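# Close and lock a mailer box lid

## Task

Shut the mailer box lid so that all of its flaps sit inside the box walls and the lock tabs on the front flap are hooked beneath the front wall's ledge. The box must end up roughly at its starting spot and orientation, with no other object on the table in contact with it, and the closed state must hold without the robot supporting it.

## Robot and tools

Robot: one arm with six joints (waist, shoulder, elbow, wrist pitch, wrist yaw, wrist roll) and a parallel two-finger gripper. The fingers extend along the gripper's own +x axis and close along its y axis. The reported end_effector_position is the point midway between the finger pads, roughly 3 to 4 cm short of the fingertips.

Frame: all poses use the scene frame. Its origin is on the table surface straight below the arm base; +z is up, and looking along +x, +y lies to the left. The base itself may be slightly tilted. Positions are in metres, orientations are unit quaternions written w first (qw, qx, qy, qz). At long reach the printed hand position may be somewhat off.

A row is 8 numbers: x, y, z, qw, qx, qy, qz, opening. The first seven are an absolute target pose for the gripper in the scene frame, not an offset. opening runs from -1 to 1: +1 is fully open (0.088 m), empty fingers touch near -0.80, and values below that close no further. Going from fully open to shut takes at least about 0.5 s. To grip firmly, command about 0.07 below the current grip_measured; a smaller margin grips more gently. Parts thinner than about 3 mm get proportionally less force.

execute_actions(actions): actions is a list of actions; each action is a list of 1 to 15 rows, each row one control step of 1/30 s. If fewer than 15 rows are given, the final row is repeated to fill 15 steps. An empty list just returns the current state and images. Each target must lie within 0.6 m of the gripper's position at the start of that action along each of the gripper's current axes, or the action is rejected; a malformed action, or a first action failing that test against the latest state, rejects the whole call with no motion. Every step, the command is clipped to within 70 mm and 16 degrees of the measured pose, so a distant target may take several actions; after an action the arm only continues to the last clipped pose. Repeat the quaternion in every row to hold an orientation rather than copying the possibly drifted reported one.

move(target, speed, blocking): target is one 8-number row as above, an absolute pose plus opening. The gripper follows a straight line from its current pose, turning the short way. speed is the top linear speed in m/s, 0.002 to 0.5 (default 0.25); rotation is capped at twice that value in rad/s. Paths last 0.5 to 10 s and stop short if longer. The opening is applied at the start. The path ignores obstacles, the gripper lags and can overshoot the speed, especially with the arm stretched out. Faster moves hit harder, and aiming further past a contact pushes harder. The result adds a move: line with the ending (done, off_target, moving, held, fault) and active limits: paced means the command was clipped, held means a check blocked steps (the arm may then surge). With blocking=false the call returns after 0.5 s while the arm keeps going; other motion calls are refused until a wait or stop shows it finished.

wait(seconds): 0 to 10; lets time pass holding the last command, returning early if a running move finishes. stop(): brakes a running move, needs stopping distance; fingers keep moving. zoom_image(camera, region): camera is one of cam_head_left, cam_head_right, cam_high, cam_low, cam_wrist; region is [x0, y0, x1, y1] in pixels with (0,0) at top-left, up to 504 by 504. All cameras are 672x504. show_instructions(): shows the reference pages. finished_scene(scene): ends the current scene, given its number; irreversible, and the goal must already hold.

Results: the state gives pose and velocities (m/s, rad/s); Hand target is the pose the controller currently drives toward; pose unreachable means the clearance check altered or blocked the command (a mount under the base counts as arm). Joint positions and velocities list the six joints then the finger gap in metres. Joint limits (rad): waist -3.054..3.054, shoulder 0..3.142, elbow 0..2.356, wrist pitch -1.571..1.571, wrist yaw -1.571..1.571, wrist roll -3.142..3.142. grip_measured is the finger opening on the command scale, possibly off by about 1 mm and reading up to 0.061 narrower when squeezing. grip_effort_n is motor effort in newtons (negative closing), capped near 83 N, biased and never quite zero at rest. Joint torques are total drive outputs; external torques estimate outside loads including friction and held weight. Action calls also list positions at some steps, HELD marking clipped steps.

Friction may leave the gripper short or slightly tilted, and tiny moves may not happen, so check pose after each motion and correct tilt. Avoid: contact torque reaching a joint load limit (waist 17, shoulder 21.1, elbow 21, wrist pitch 5.55, wrist yaw 5.53, wrist roll 5.19 N m), which freezes the arm 10 s and drops the rest of the call; motors overheating (warning from 50 °C, hold at 95 °C, power loss if not cooled); drops, slips, slams and hard pushes; knocking anything off the table. A held part may be briefly tugged, so grip it securely.

Each tool is called after ">>>" by a JSON object that holds its "name" and its "arguments".

Reference images:

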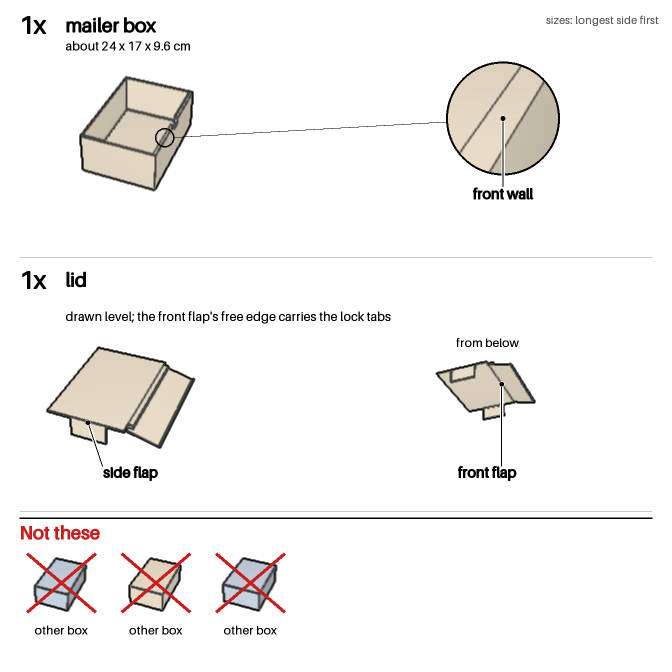

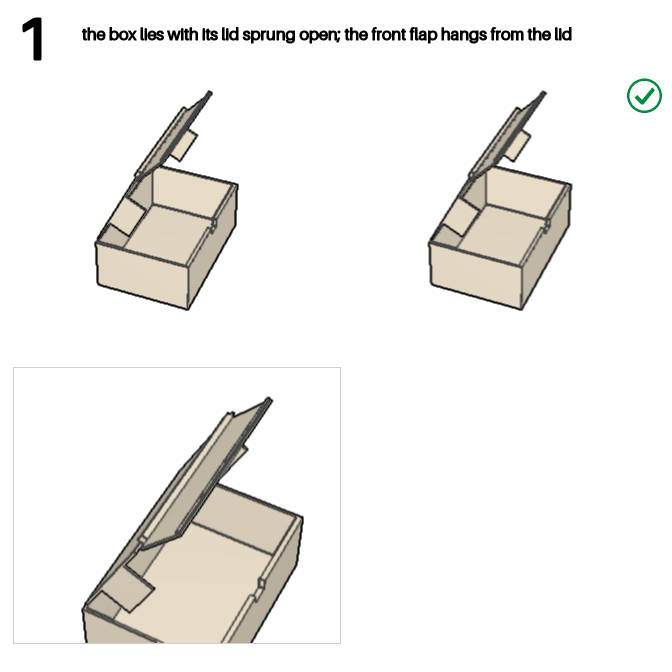

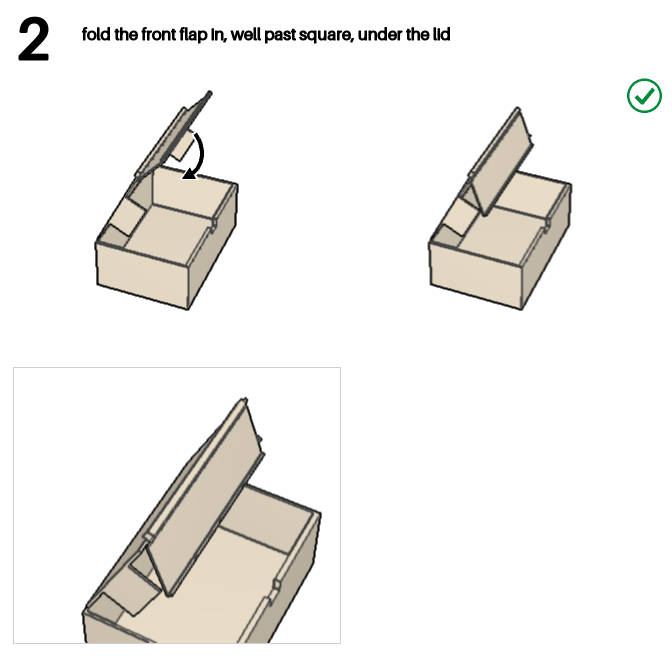

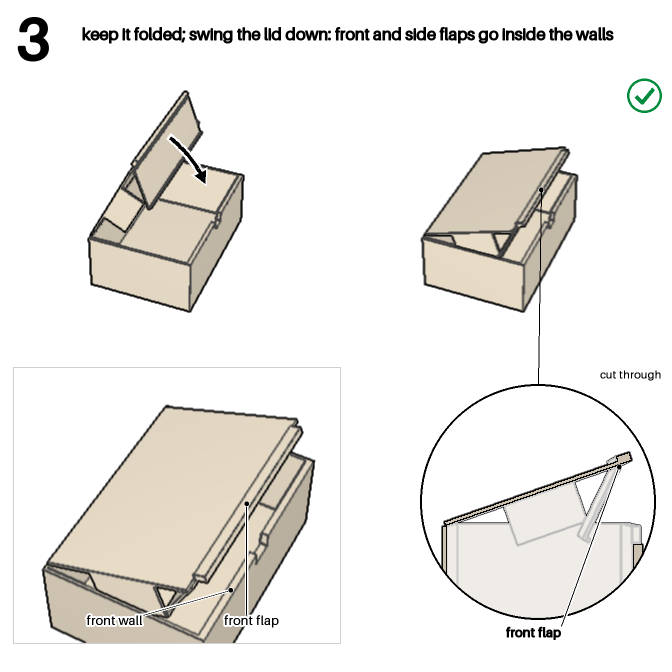

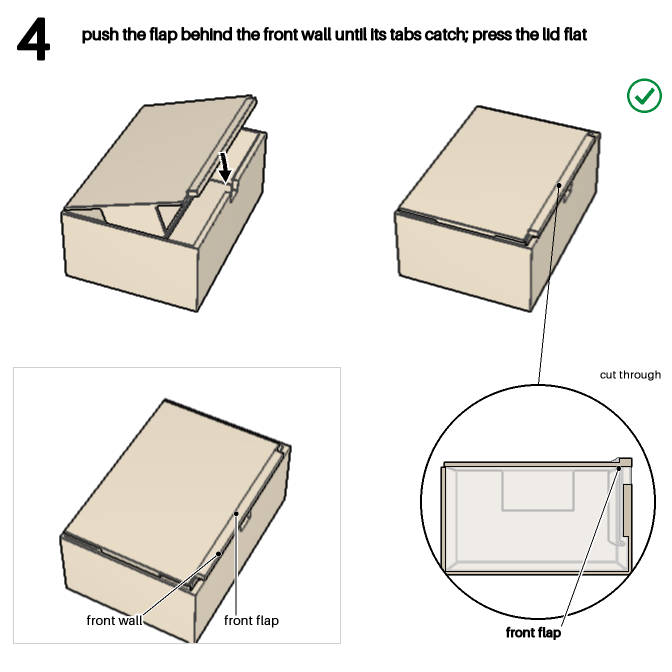

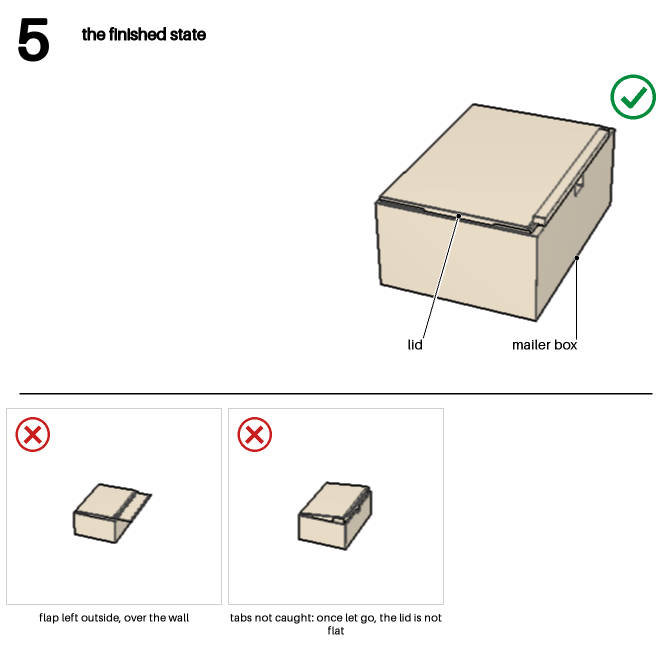

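## Session

>>> {"name": "execute_actions", "arguments": {"actions": []}}

Scene clock: 0.00 s.
end_effector_position=(+0.4053, -0.1897, +0.2418) grip_measured=+0.133 grip_effort_n=n/a end_effector_quat_wxyz=(+0.899, +0.413, +0.142, +0.008) end_effector_velocity=(-0.000, -0.001, +0.001) end_effector_angular_velocity=(+0.007, -0.007, -0.004)
Joint positions: [-0.024  0.824  0.667  0.25  -0.011 -0.022  0.046]
Joint velocities: [-0.002 -0.002 -0.002  0.007 -0.007  0.007 -0.   ]
Joint torques (N m, as the arm reports them, + toward a larger angle): no reading
External joint torques (N m, as the arm's controller estimates them; a push from outside toward a larger angle lowers the number): no reading
Motor temperatures (°C, as the motors report them): [26 25 27 26 24 26]
Heat: hottest elbow 27 °C (+0.0 °C/min).
Hand target: +0.405, -0.190, +0.242; +0.899, +0.413, +0.142, +0.008

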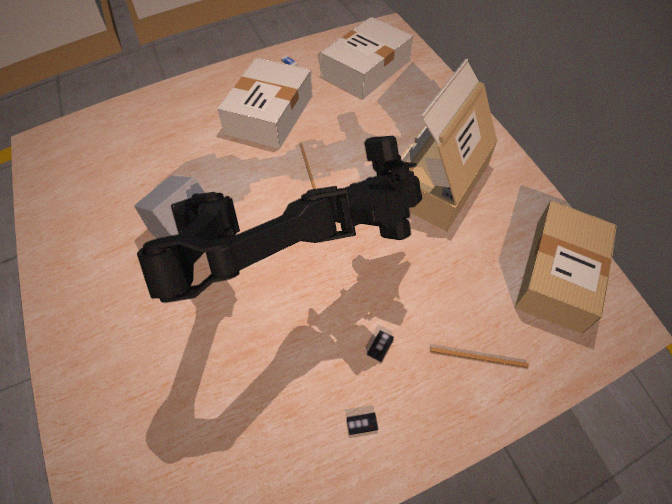

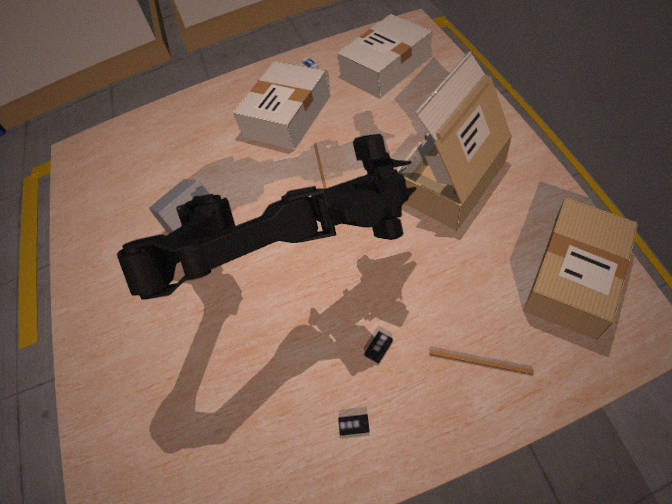

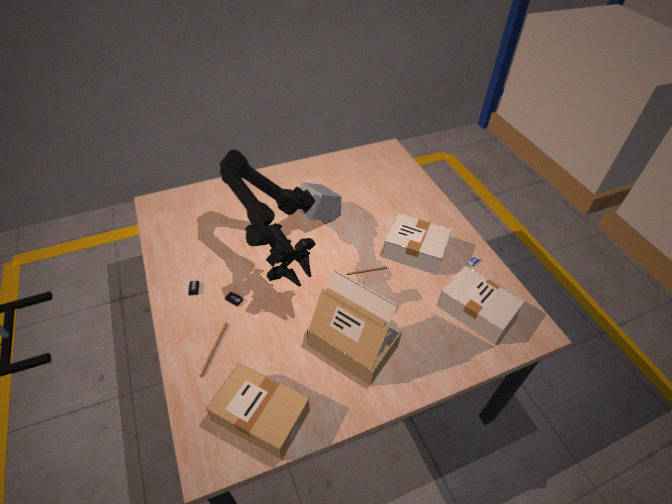

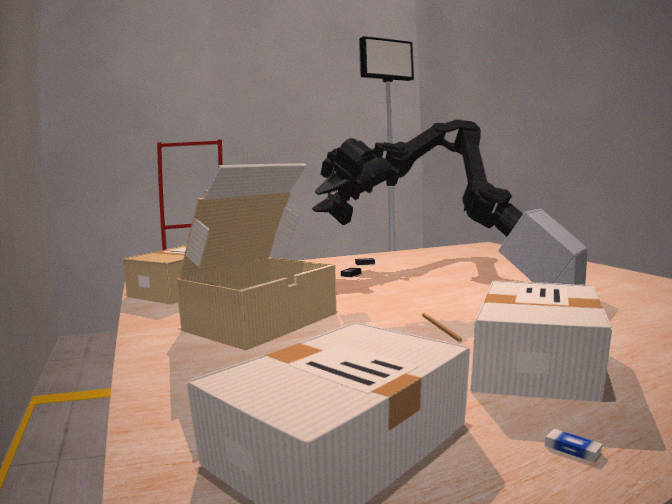

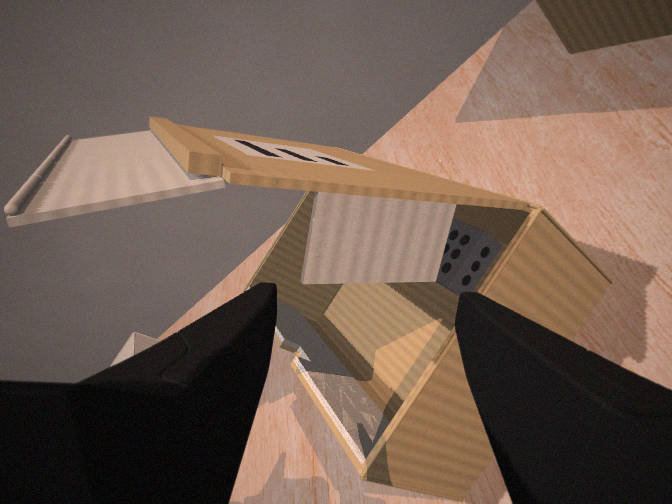

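>>> {"name": "move", "arguments": {"target": [0.38,-0.25,0.27,0.94,0,0,0.342,1]}}

Scene clock: 14.10 s.
end_effector_position=(+0.3784, -0.2494, +0.2726) grip_measured=+0.996 grip_effort_n=17.4 end_effector_quat_wxyz=(+0.941, -0.001, -0.001, +0.339) end_effector_velocity=(-0.002, +0.000, +0.000) end_effector_angular_velocity=(-0.006, +0.000, +0.020)
Joint positions: [-0.618  1.028  1.293 -0.723 -1.091 -1.357  0.088]
Joint velocities: [-0.007  0.012  0.027 -0.066 -0.007 -0.051 -0.   ]
Joint torques (N m, as the arm reports them, + toward a larger angle): [ 1.47 -5.06  6.76  0.24 -0.94 -0.15]
External joint torques (N m, as the arm's controller estimates them; a push from outside toward a larger angle lowers the number): [-0.21  2.15  1.77 -0.14 -0.23 -0.16]
Motor temperatures (°C, as the motors report them): [27 26 28 26 25 26]
Heat: hottest elbow 28 °C (+4.3 °C/min).
Hand target: +0.380, -0.250, +0.270; +0.940, +0.001, -0.001, +0.341
Off the commanded pose: 0.003 m, 0 deg.
move: done

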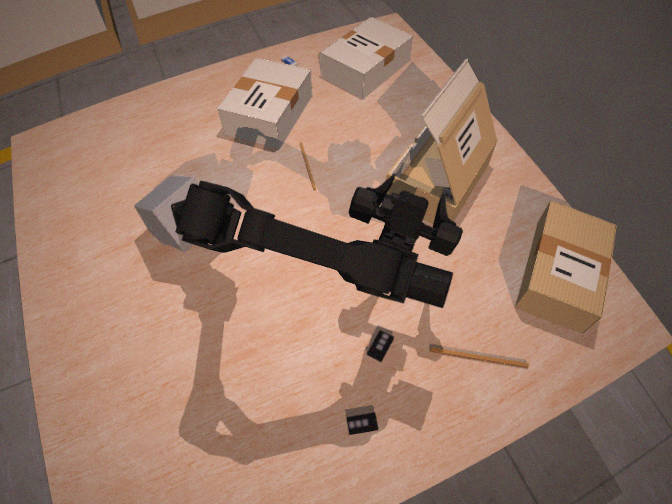

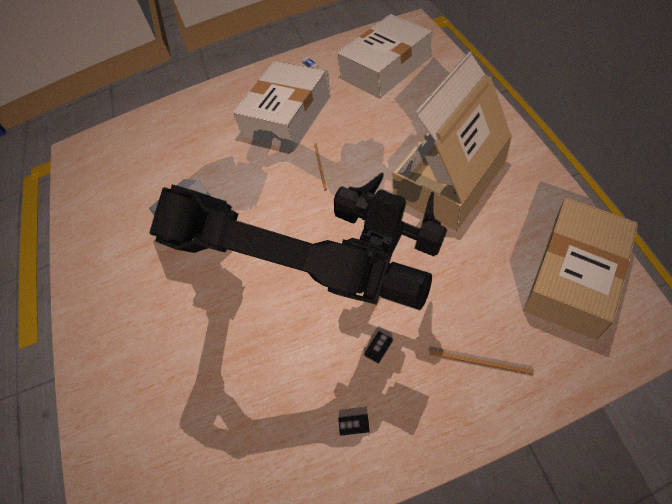

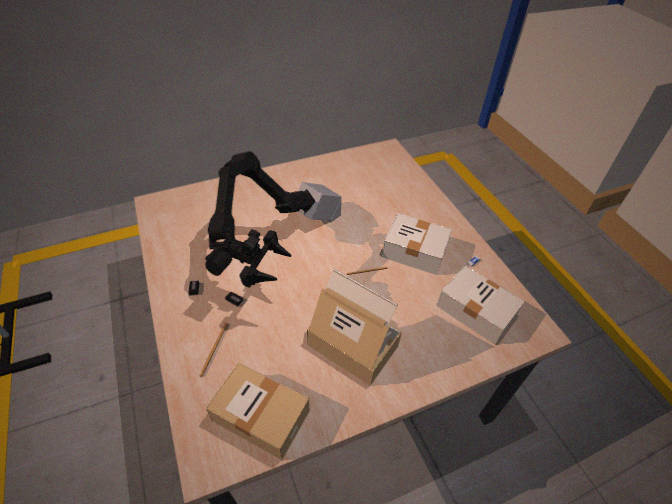

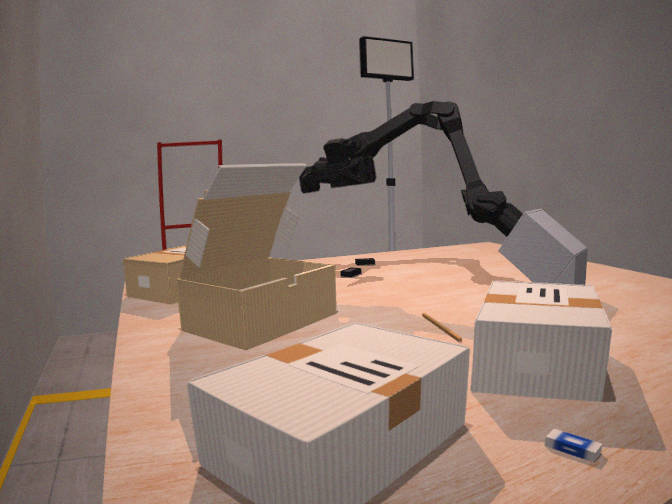

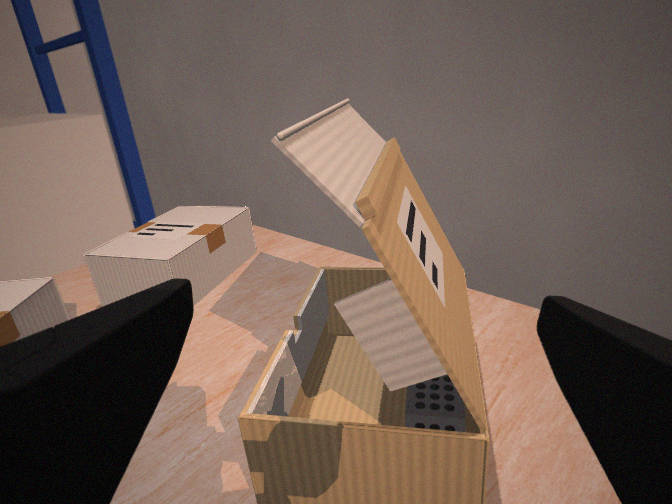

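>>> {"name": "move", "arguments": {"target": [0.47,-0.208,0.26,0.84,0.485,0.121,0.21,0.43]}}

>>> {"name": "move", "arguments": {"target": [0.523,-0.18,0.26,0.84,0.485,0.121,0.21,0.43], "speed": 0.08}}

Scene clock: 34.57 s.
end_effector_position=(+0.4687, -0.2133, +0.2654) grip_measured=+0.432 grip_effort_n=-10.5 end_effector_quat_wxyz=(+0.844, +0.480, +0.114, +0.210) end_effector_velocity=(+0.000, +0.002, -0.002) end_effector_angular_velocity=(+0.018, +0.015, -0.001)
Joint positions: [-0.248  1.145  1.123 -0.017 -0.646  0.05   0.06 ]
Joint velocities: [ 0.002  0.002 -0.007  0.007  0.007  0.022 -0.   ]
Joint torques (N m, as the arm reports them, + toward a larger angle): [ 3.61 -4.28  4.56  1.18 -0.49  0.09]
External joint torques (N m, as the arm's controller estimates them; a push from outside toward a larger angle lowers the number): [ 0.4   1.88 -0.12  0.19  0.13  0.14]
Motor temperatures (°C, as the motors report them): [27 28 29 26 25 26]
Heat: hottest elbow 29 °C (+3.5 °C/min).
Hand target: +0.470, -0.208, +0.260; +0.840, +0.485, +0.122, +0.210
Off the commanded pose: 0.008 m, 1 deg.
move: done

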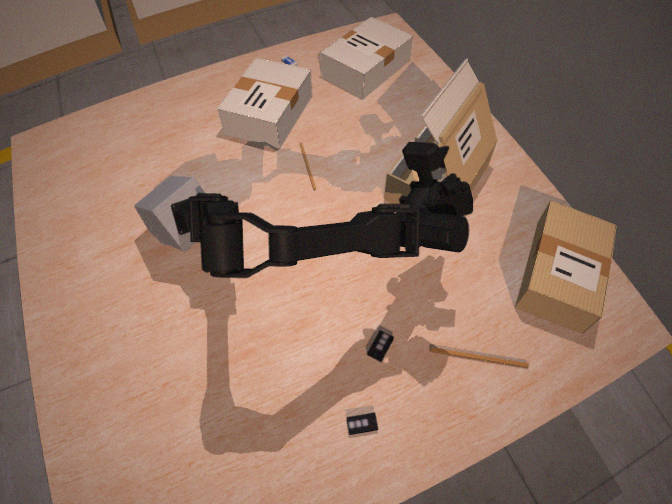

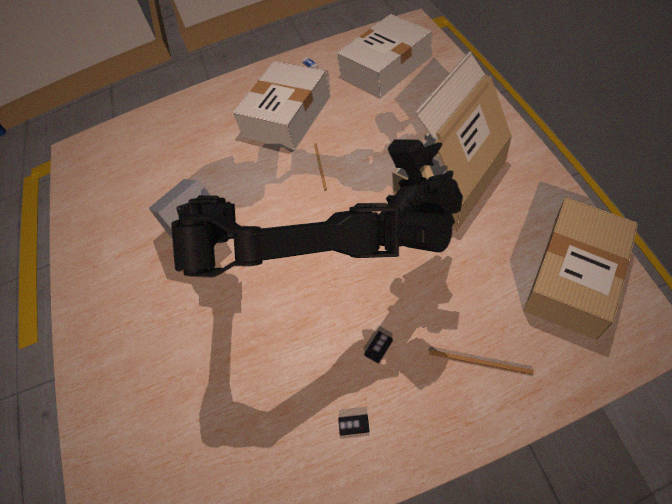

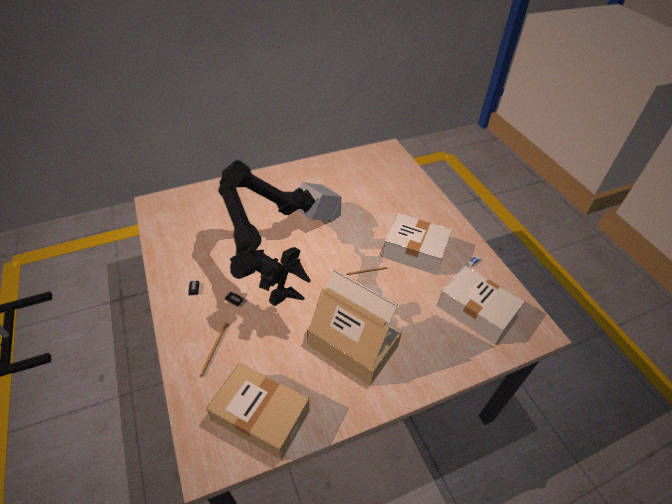

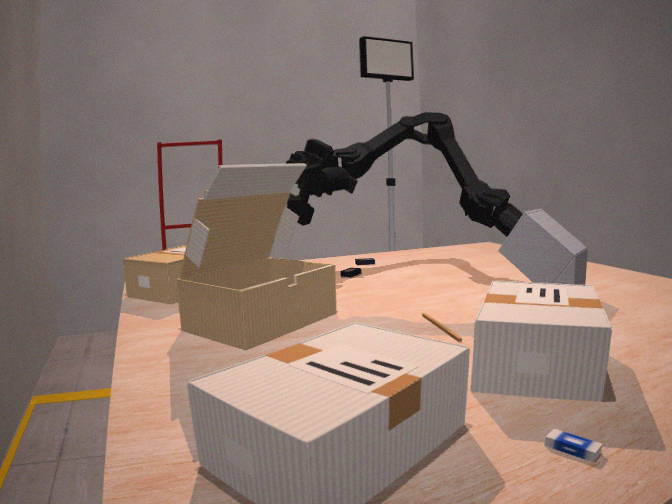

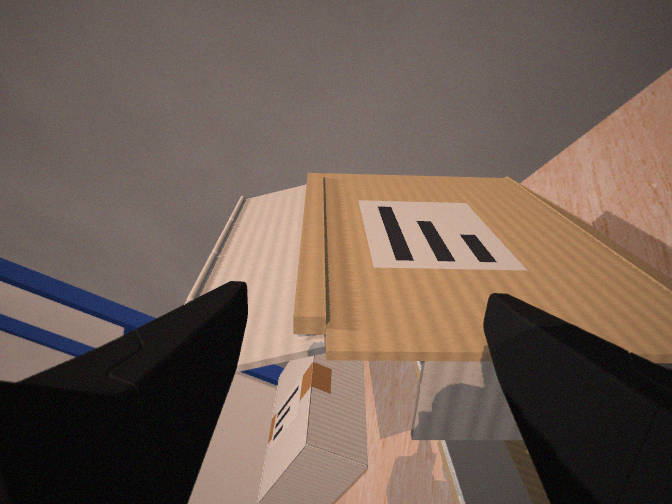

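Scene clock: 35.83 s.
end_effector_position=(+0.5201, -0.1813, +0.2619) grip_measured=+0.432 grip_effort_n=-10.5 end_effector_quat_wxyz=(+0.841, +0.483, +0.119, +0.212) end_effector_velocity=(+0.001, +0.002, +0.000) end_effector_angular_velocity=(-0.014, -0.013, +0.011)
Joint positions: [-0.118  1.333  1.223  0.064 -0.518  0.062  0.06 ]
Joint velocities: [ 0.002  0.007  0.007 -0.007 -0.007 -0.022 -0.   ]
Joint torques (N m, as the arm reports them, + toward a larger angle): [ 4.86 -4.41  6.19  1.16 -0.48  0.09]
External joint torques (N m, as the arm's controller estimates them; a push from outside toward a larger angle lowers the number): [0.29 1.85 1.76 0.16 0.15 0.15]
Motor temperatures (°C, as the motors report them): [27 28 29 26 25 26]
Heat: hottest elbow 29 °C (+3.3 °C/min).
Hand target: +0.523, -0.180, +0.260; +0.840, +0.485, +0.121, +0.210
Off the commanded pose: 0.004 m, 0 deg.
move: done

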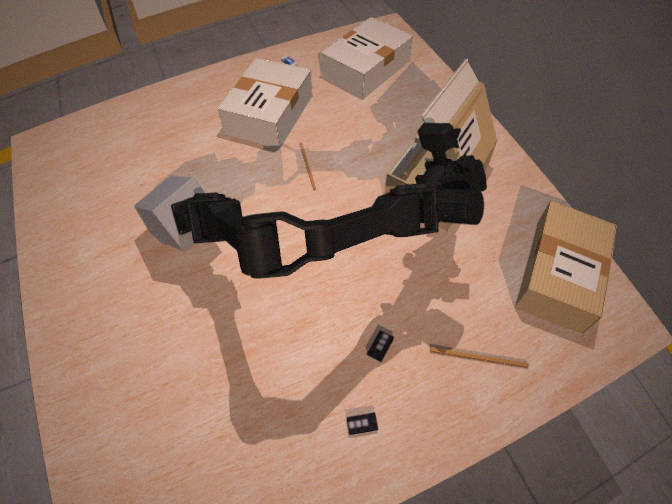

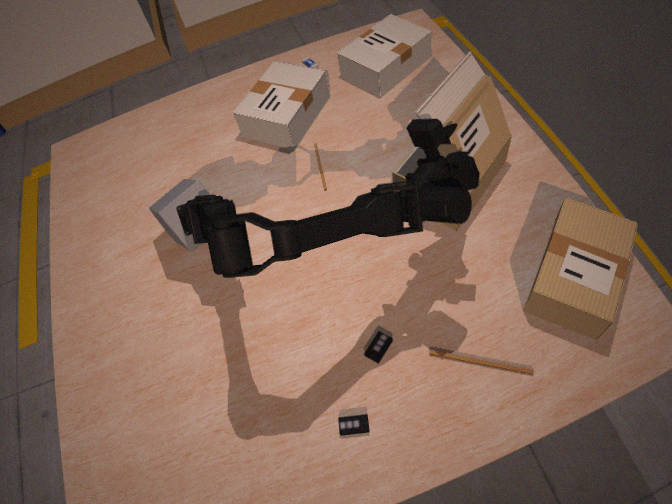

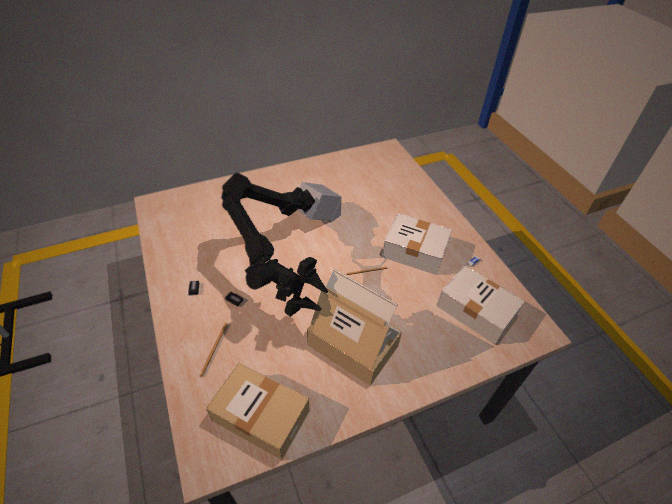

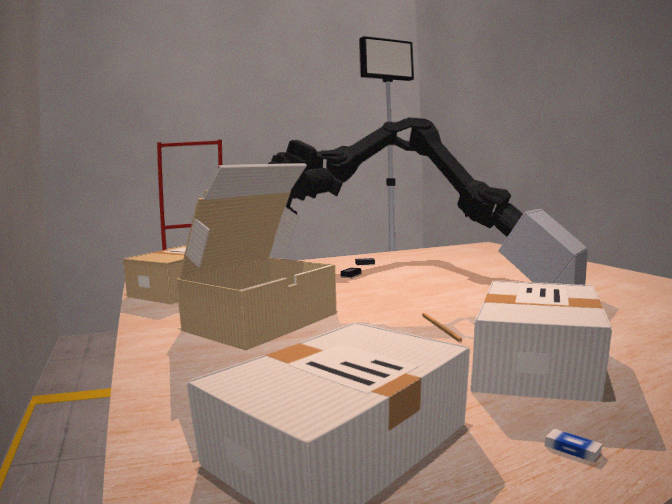

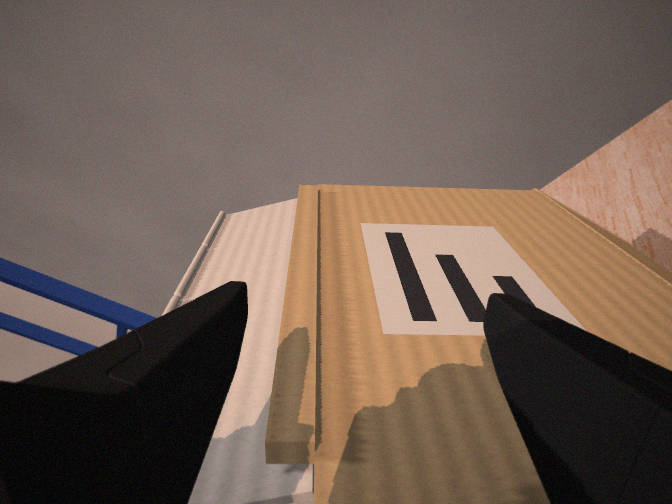

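>>> {"name": "move", "arguments": {"target": [0.522,-0.145,0.262,0.937,0.251,0.063,0.234,0.7], "speed": 0.12}}

Scene clock: 44.10 s.
end_effector_position=(+0.5218, -0.1508, +0.2672) grip_measured=+0.698 grip_effort_n=17.4 end_effector_quat_wxyz=(+0.938, +0.252, +0.056, +0.231) end_effector_velocity=(-0.001, -0.000, -0.002) end_effector_angular_velocity=(-0.035, -0.005, -0.000)
Joint positions: [-0.031  1.343  1.144  0.167 -0.431 -0.448  0.073]
Joint velocities: [-0.002 -0.002 -0.002 -0.007  0.007 -0.037  0.   ]
Joint torques (N m, as the arm reports them, + toward a larger angle): [ 5.17 -3.85  4.07  1.2  -0.48 -0.14]
External joint torques (N m, as the arm's controller estimates them; a push from outside toward a larger angle lowers the number): [ 0.39  1.76 -0.18  0.19  0.13 -0.12]
Motor temperatures (°C, as the motors report them): [28 28 30 27 25 26]
Heat: hottest elbow 30 °C (+4.1 °C/min).
Hand target: +0.522, -0.145, +0.262; +0.937, +0.251, +0.063, +0.234
Off the commanded pose: 0.008 m, 1 deg.
move: done

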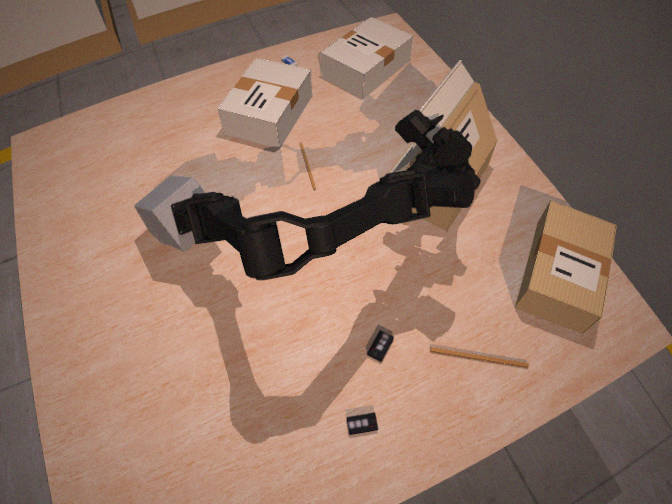

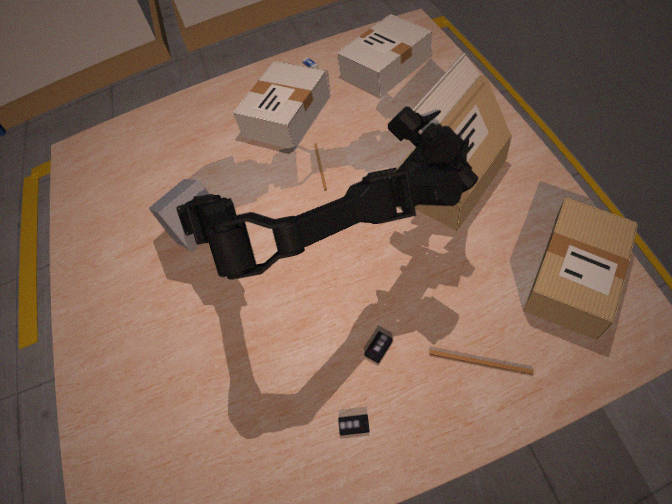

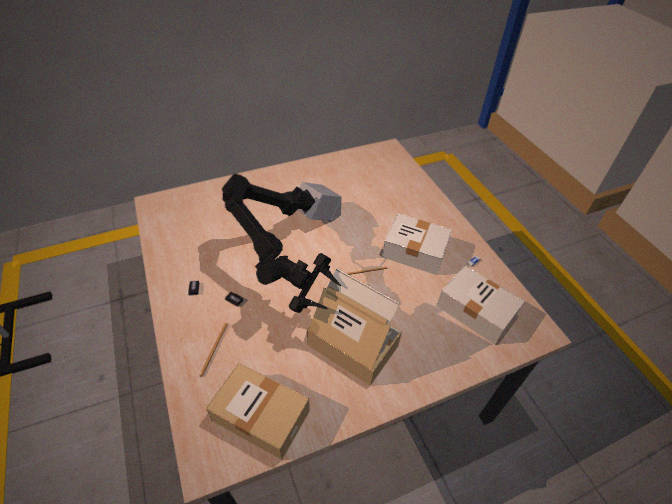

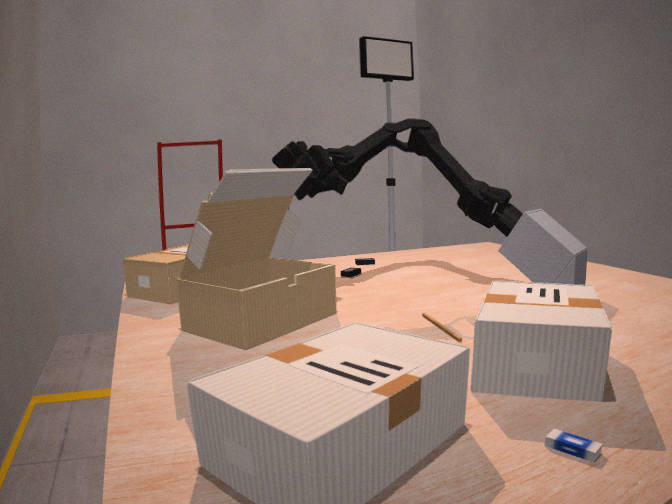

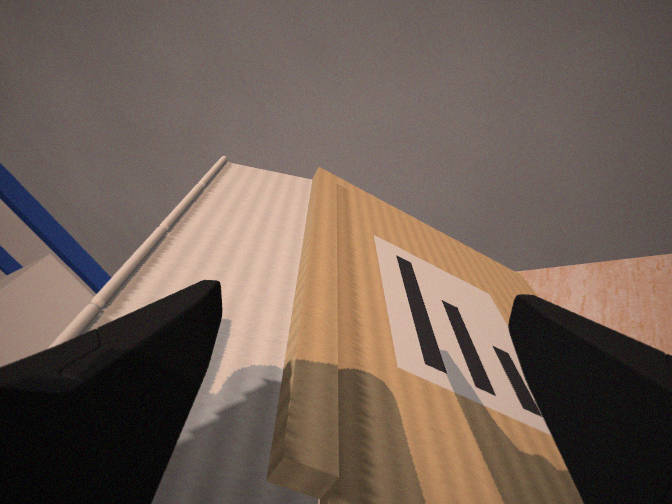

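>>> {"name": "move", "arguments": {"target": [0.508,-0.12,0.24,0.97,0,0,0.242,0.7], "speed": 0.12}}

Scene clock: 49.23 s.
end_effector_position=(+0.5088, -0.1249, +0.2456) grip_measured=+0.698 grip_effort_n=17.0 end_effector_quat_wxyz=(+0.972, +0.001, -0.004, +0.237) end_effector_velocity=(-0.002, +0.002, +0.001) end_effector_angular_velocity=(-0.011, -0.020, +0.016)
Joint positions: [-0.034  1.346  1.002  0.312 -0.43  -0.971  0.073]
Joint velocities: [-0.002 -0.002 -0.002 -0.007 -0.022 -0.022 -0.   ]
Joint torques (N m, as the arm reports them, + toward a larger angle): [ 4.57 -3.61  3.84  1.17 -0.77 -0.1 ]
External joint torques (N m, as the arm's controller estimates them; a push from outside toward a larger angle lowers the number): [-0.22  1.8  -0.14  0.18 -0.15 -0.11]
Motor temperatures (°C, as the motors report them): [28 28 30 27 25 26]
Heat: hottest elbow 30 °C (+3.7 °C/min).
Hand target: +0.508, -0.120, +0.240; +0.970, +0.000, +0.000, +0.242
Off the commanded pose: 0.007 m, 1 deg.
move: done

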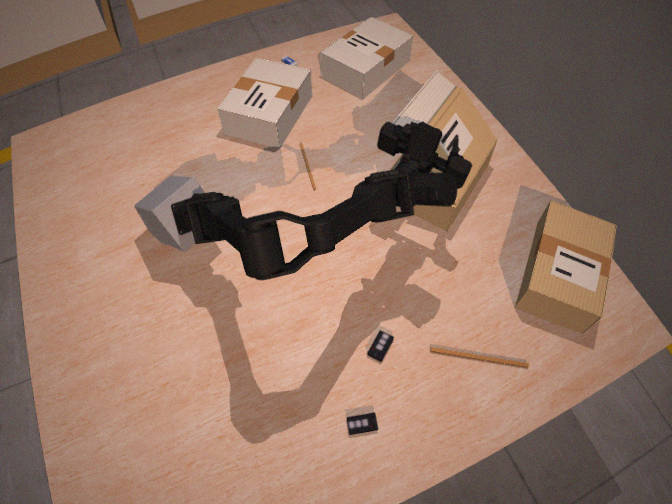

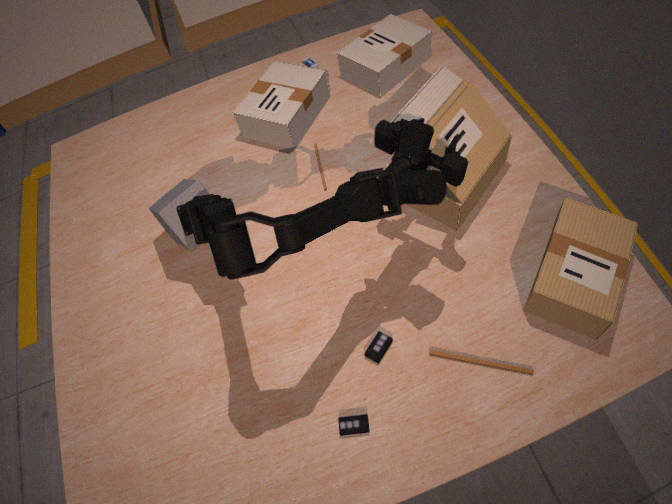

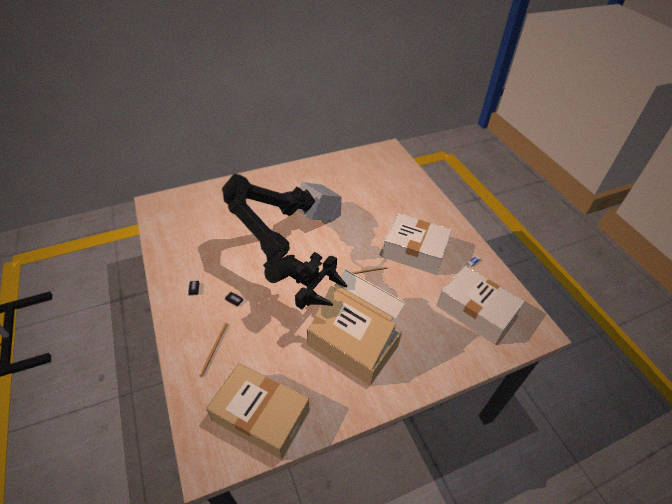

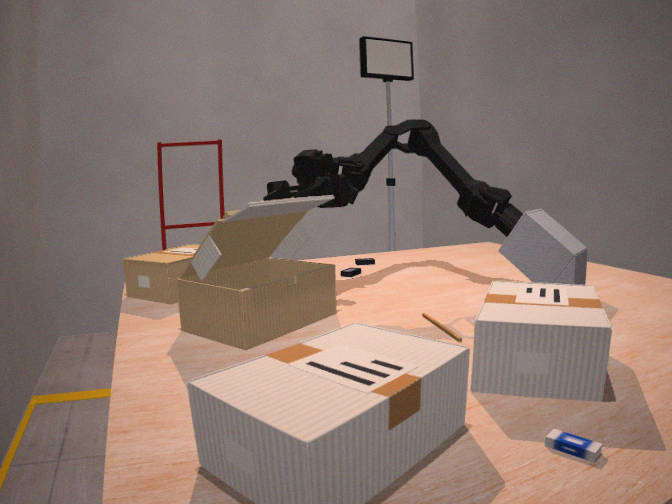

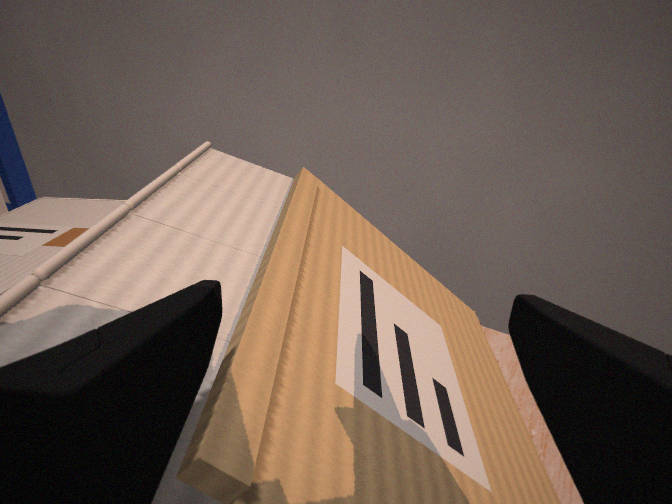

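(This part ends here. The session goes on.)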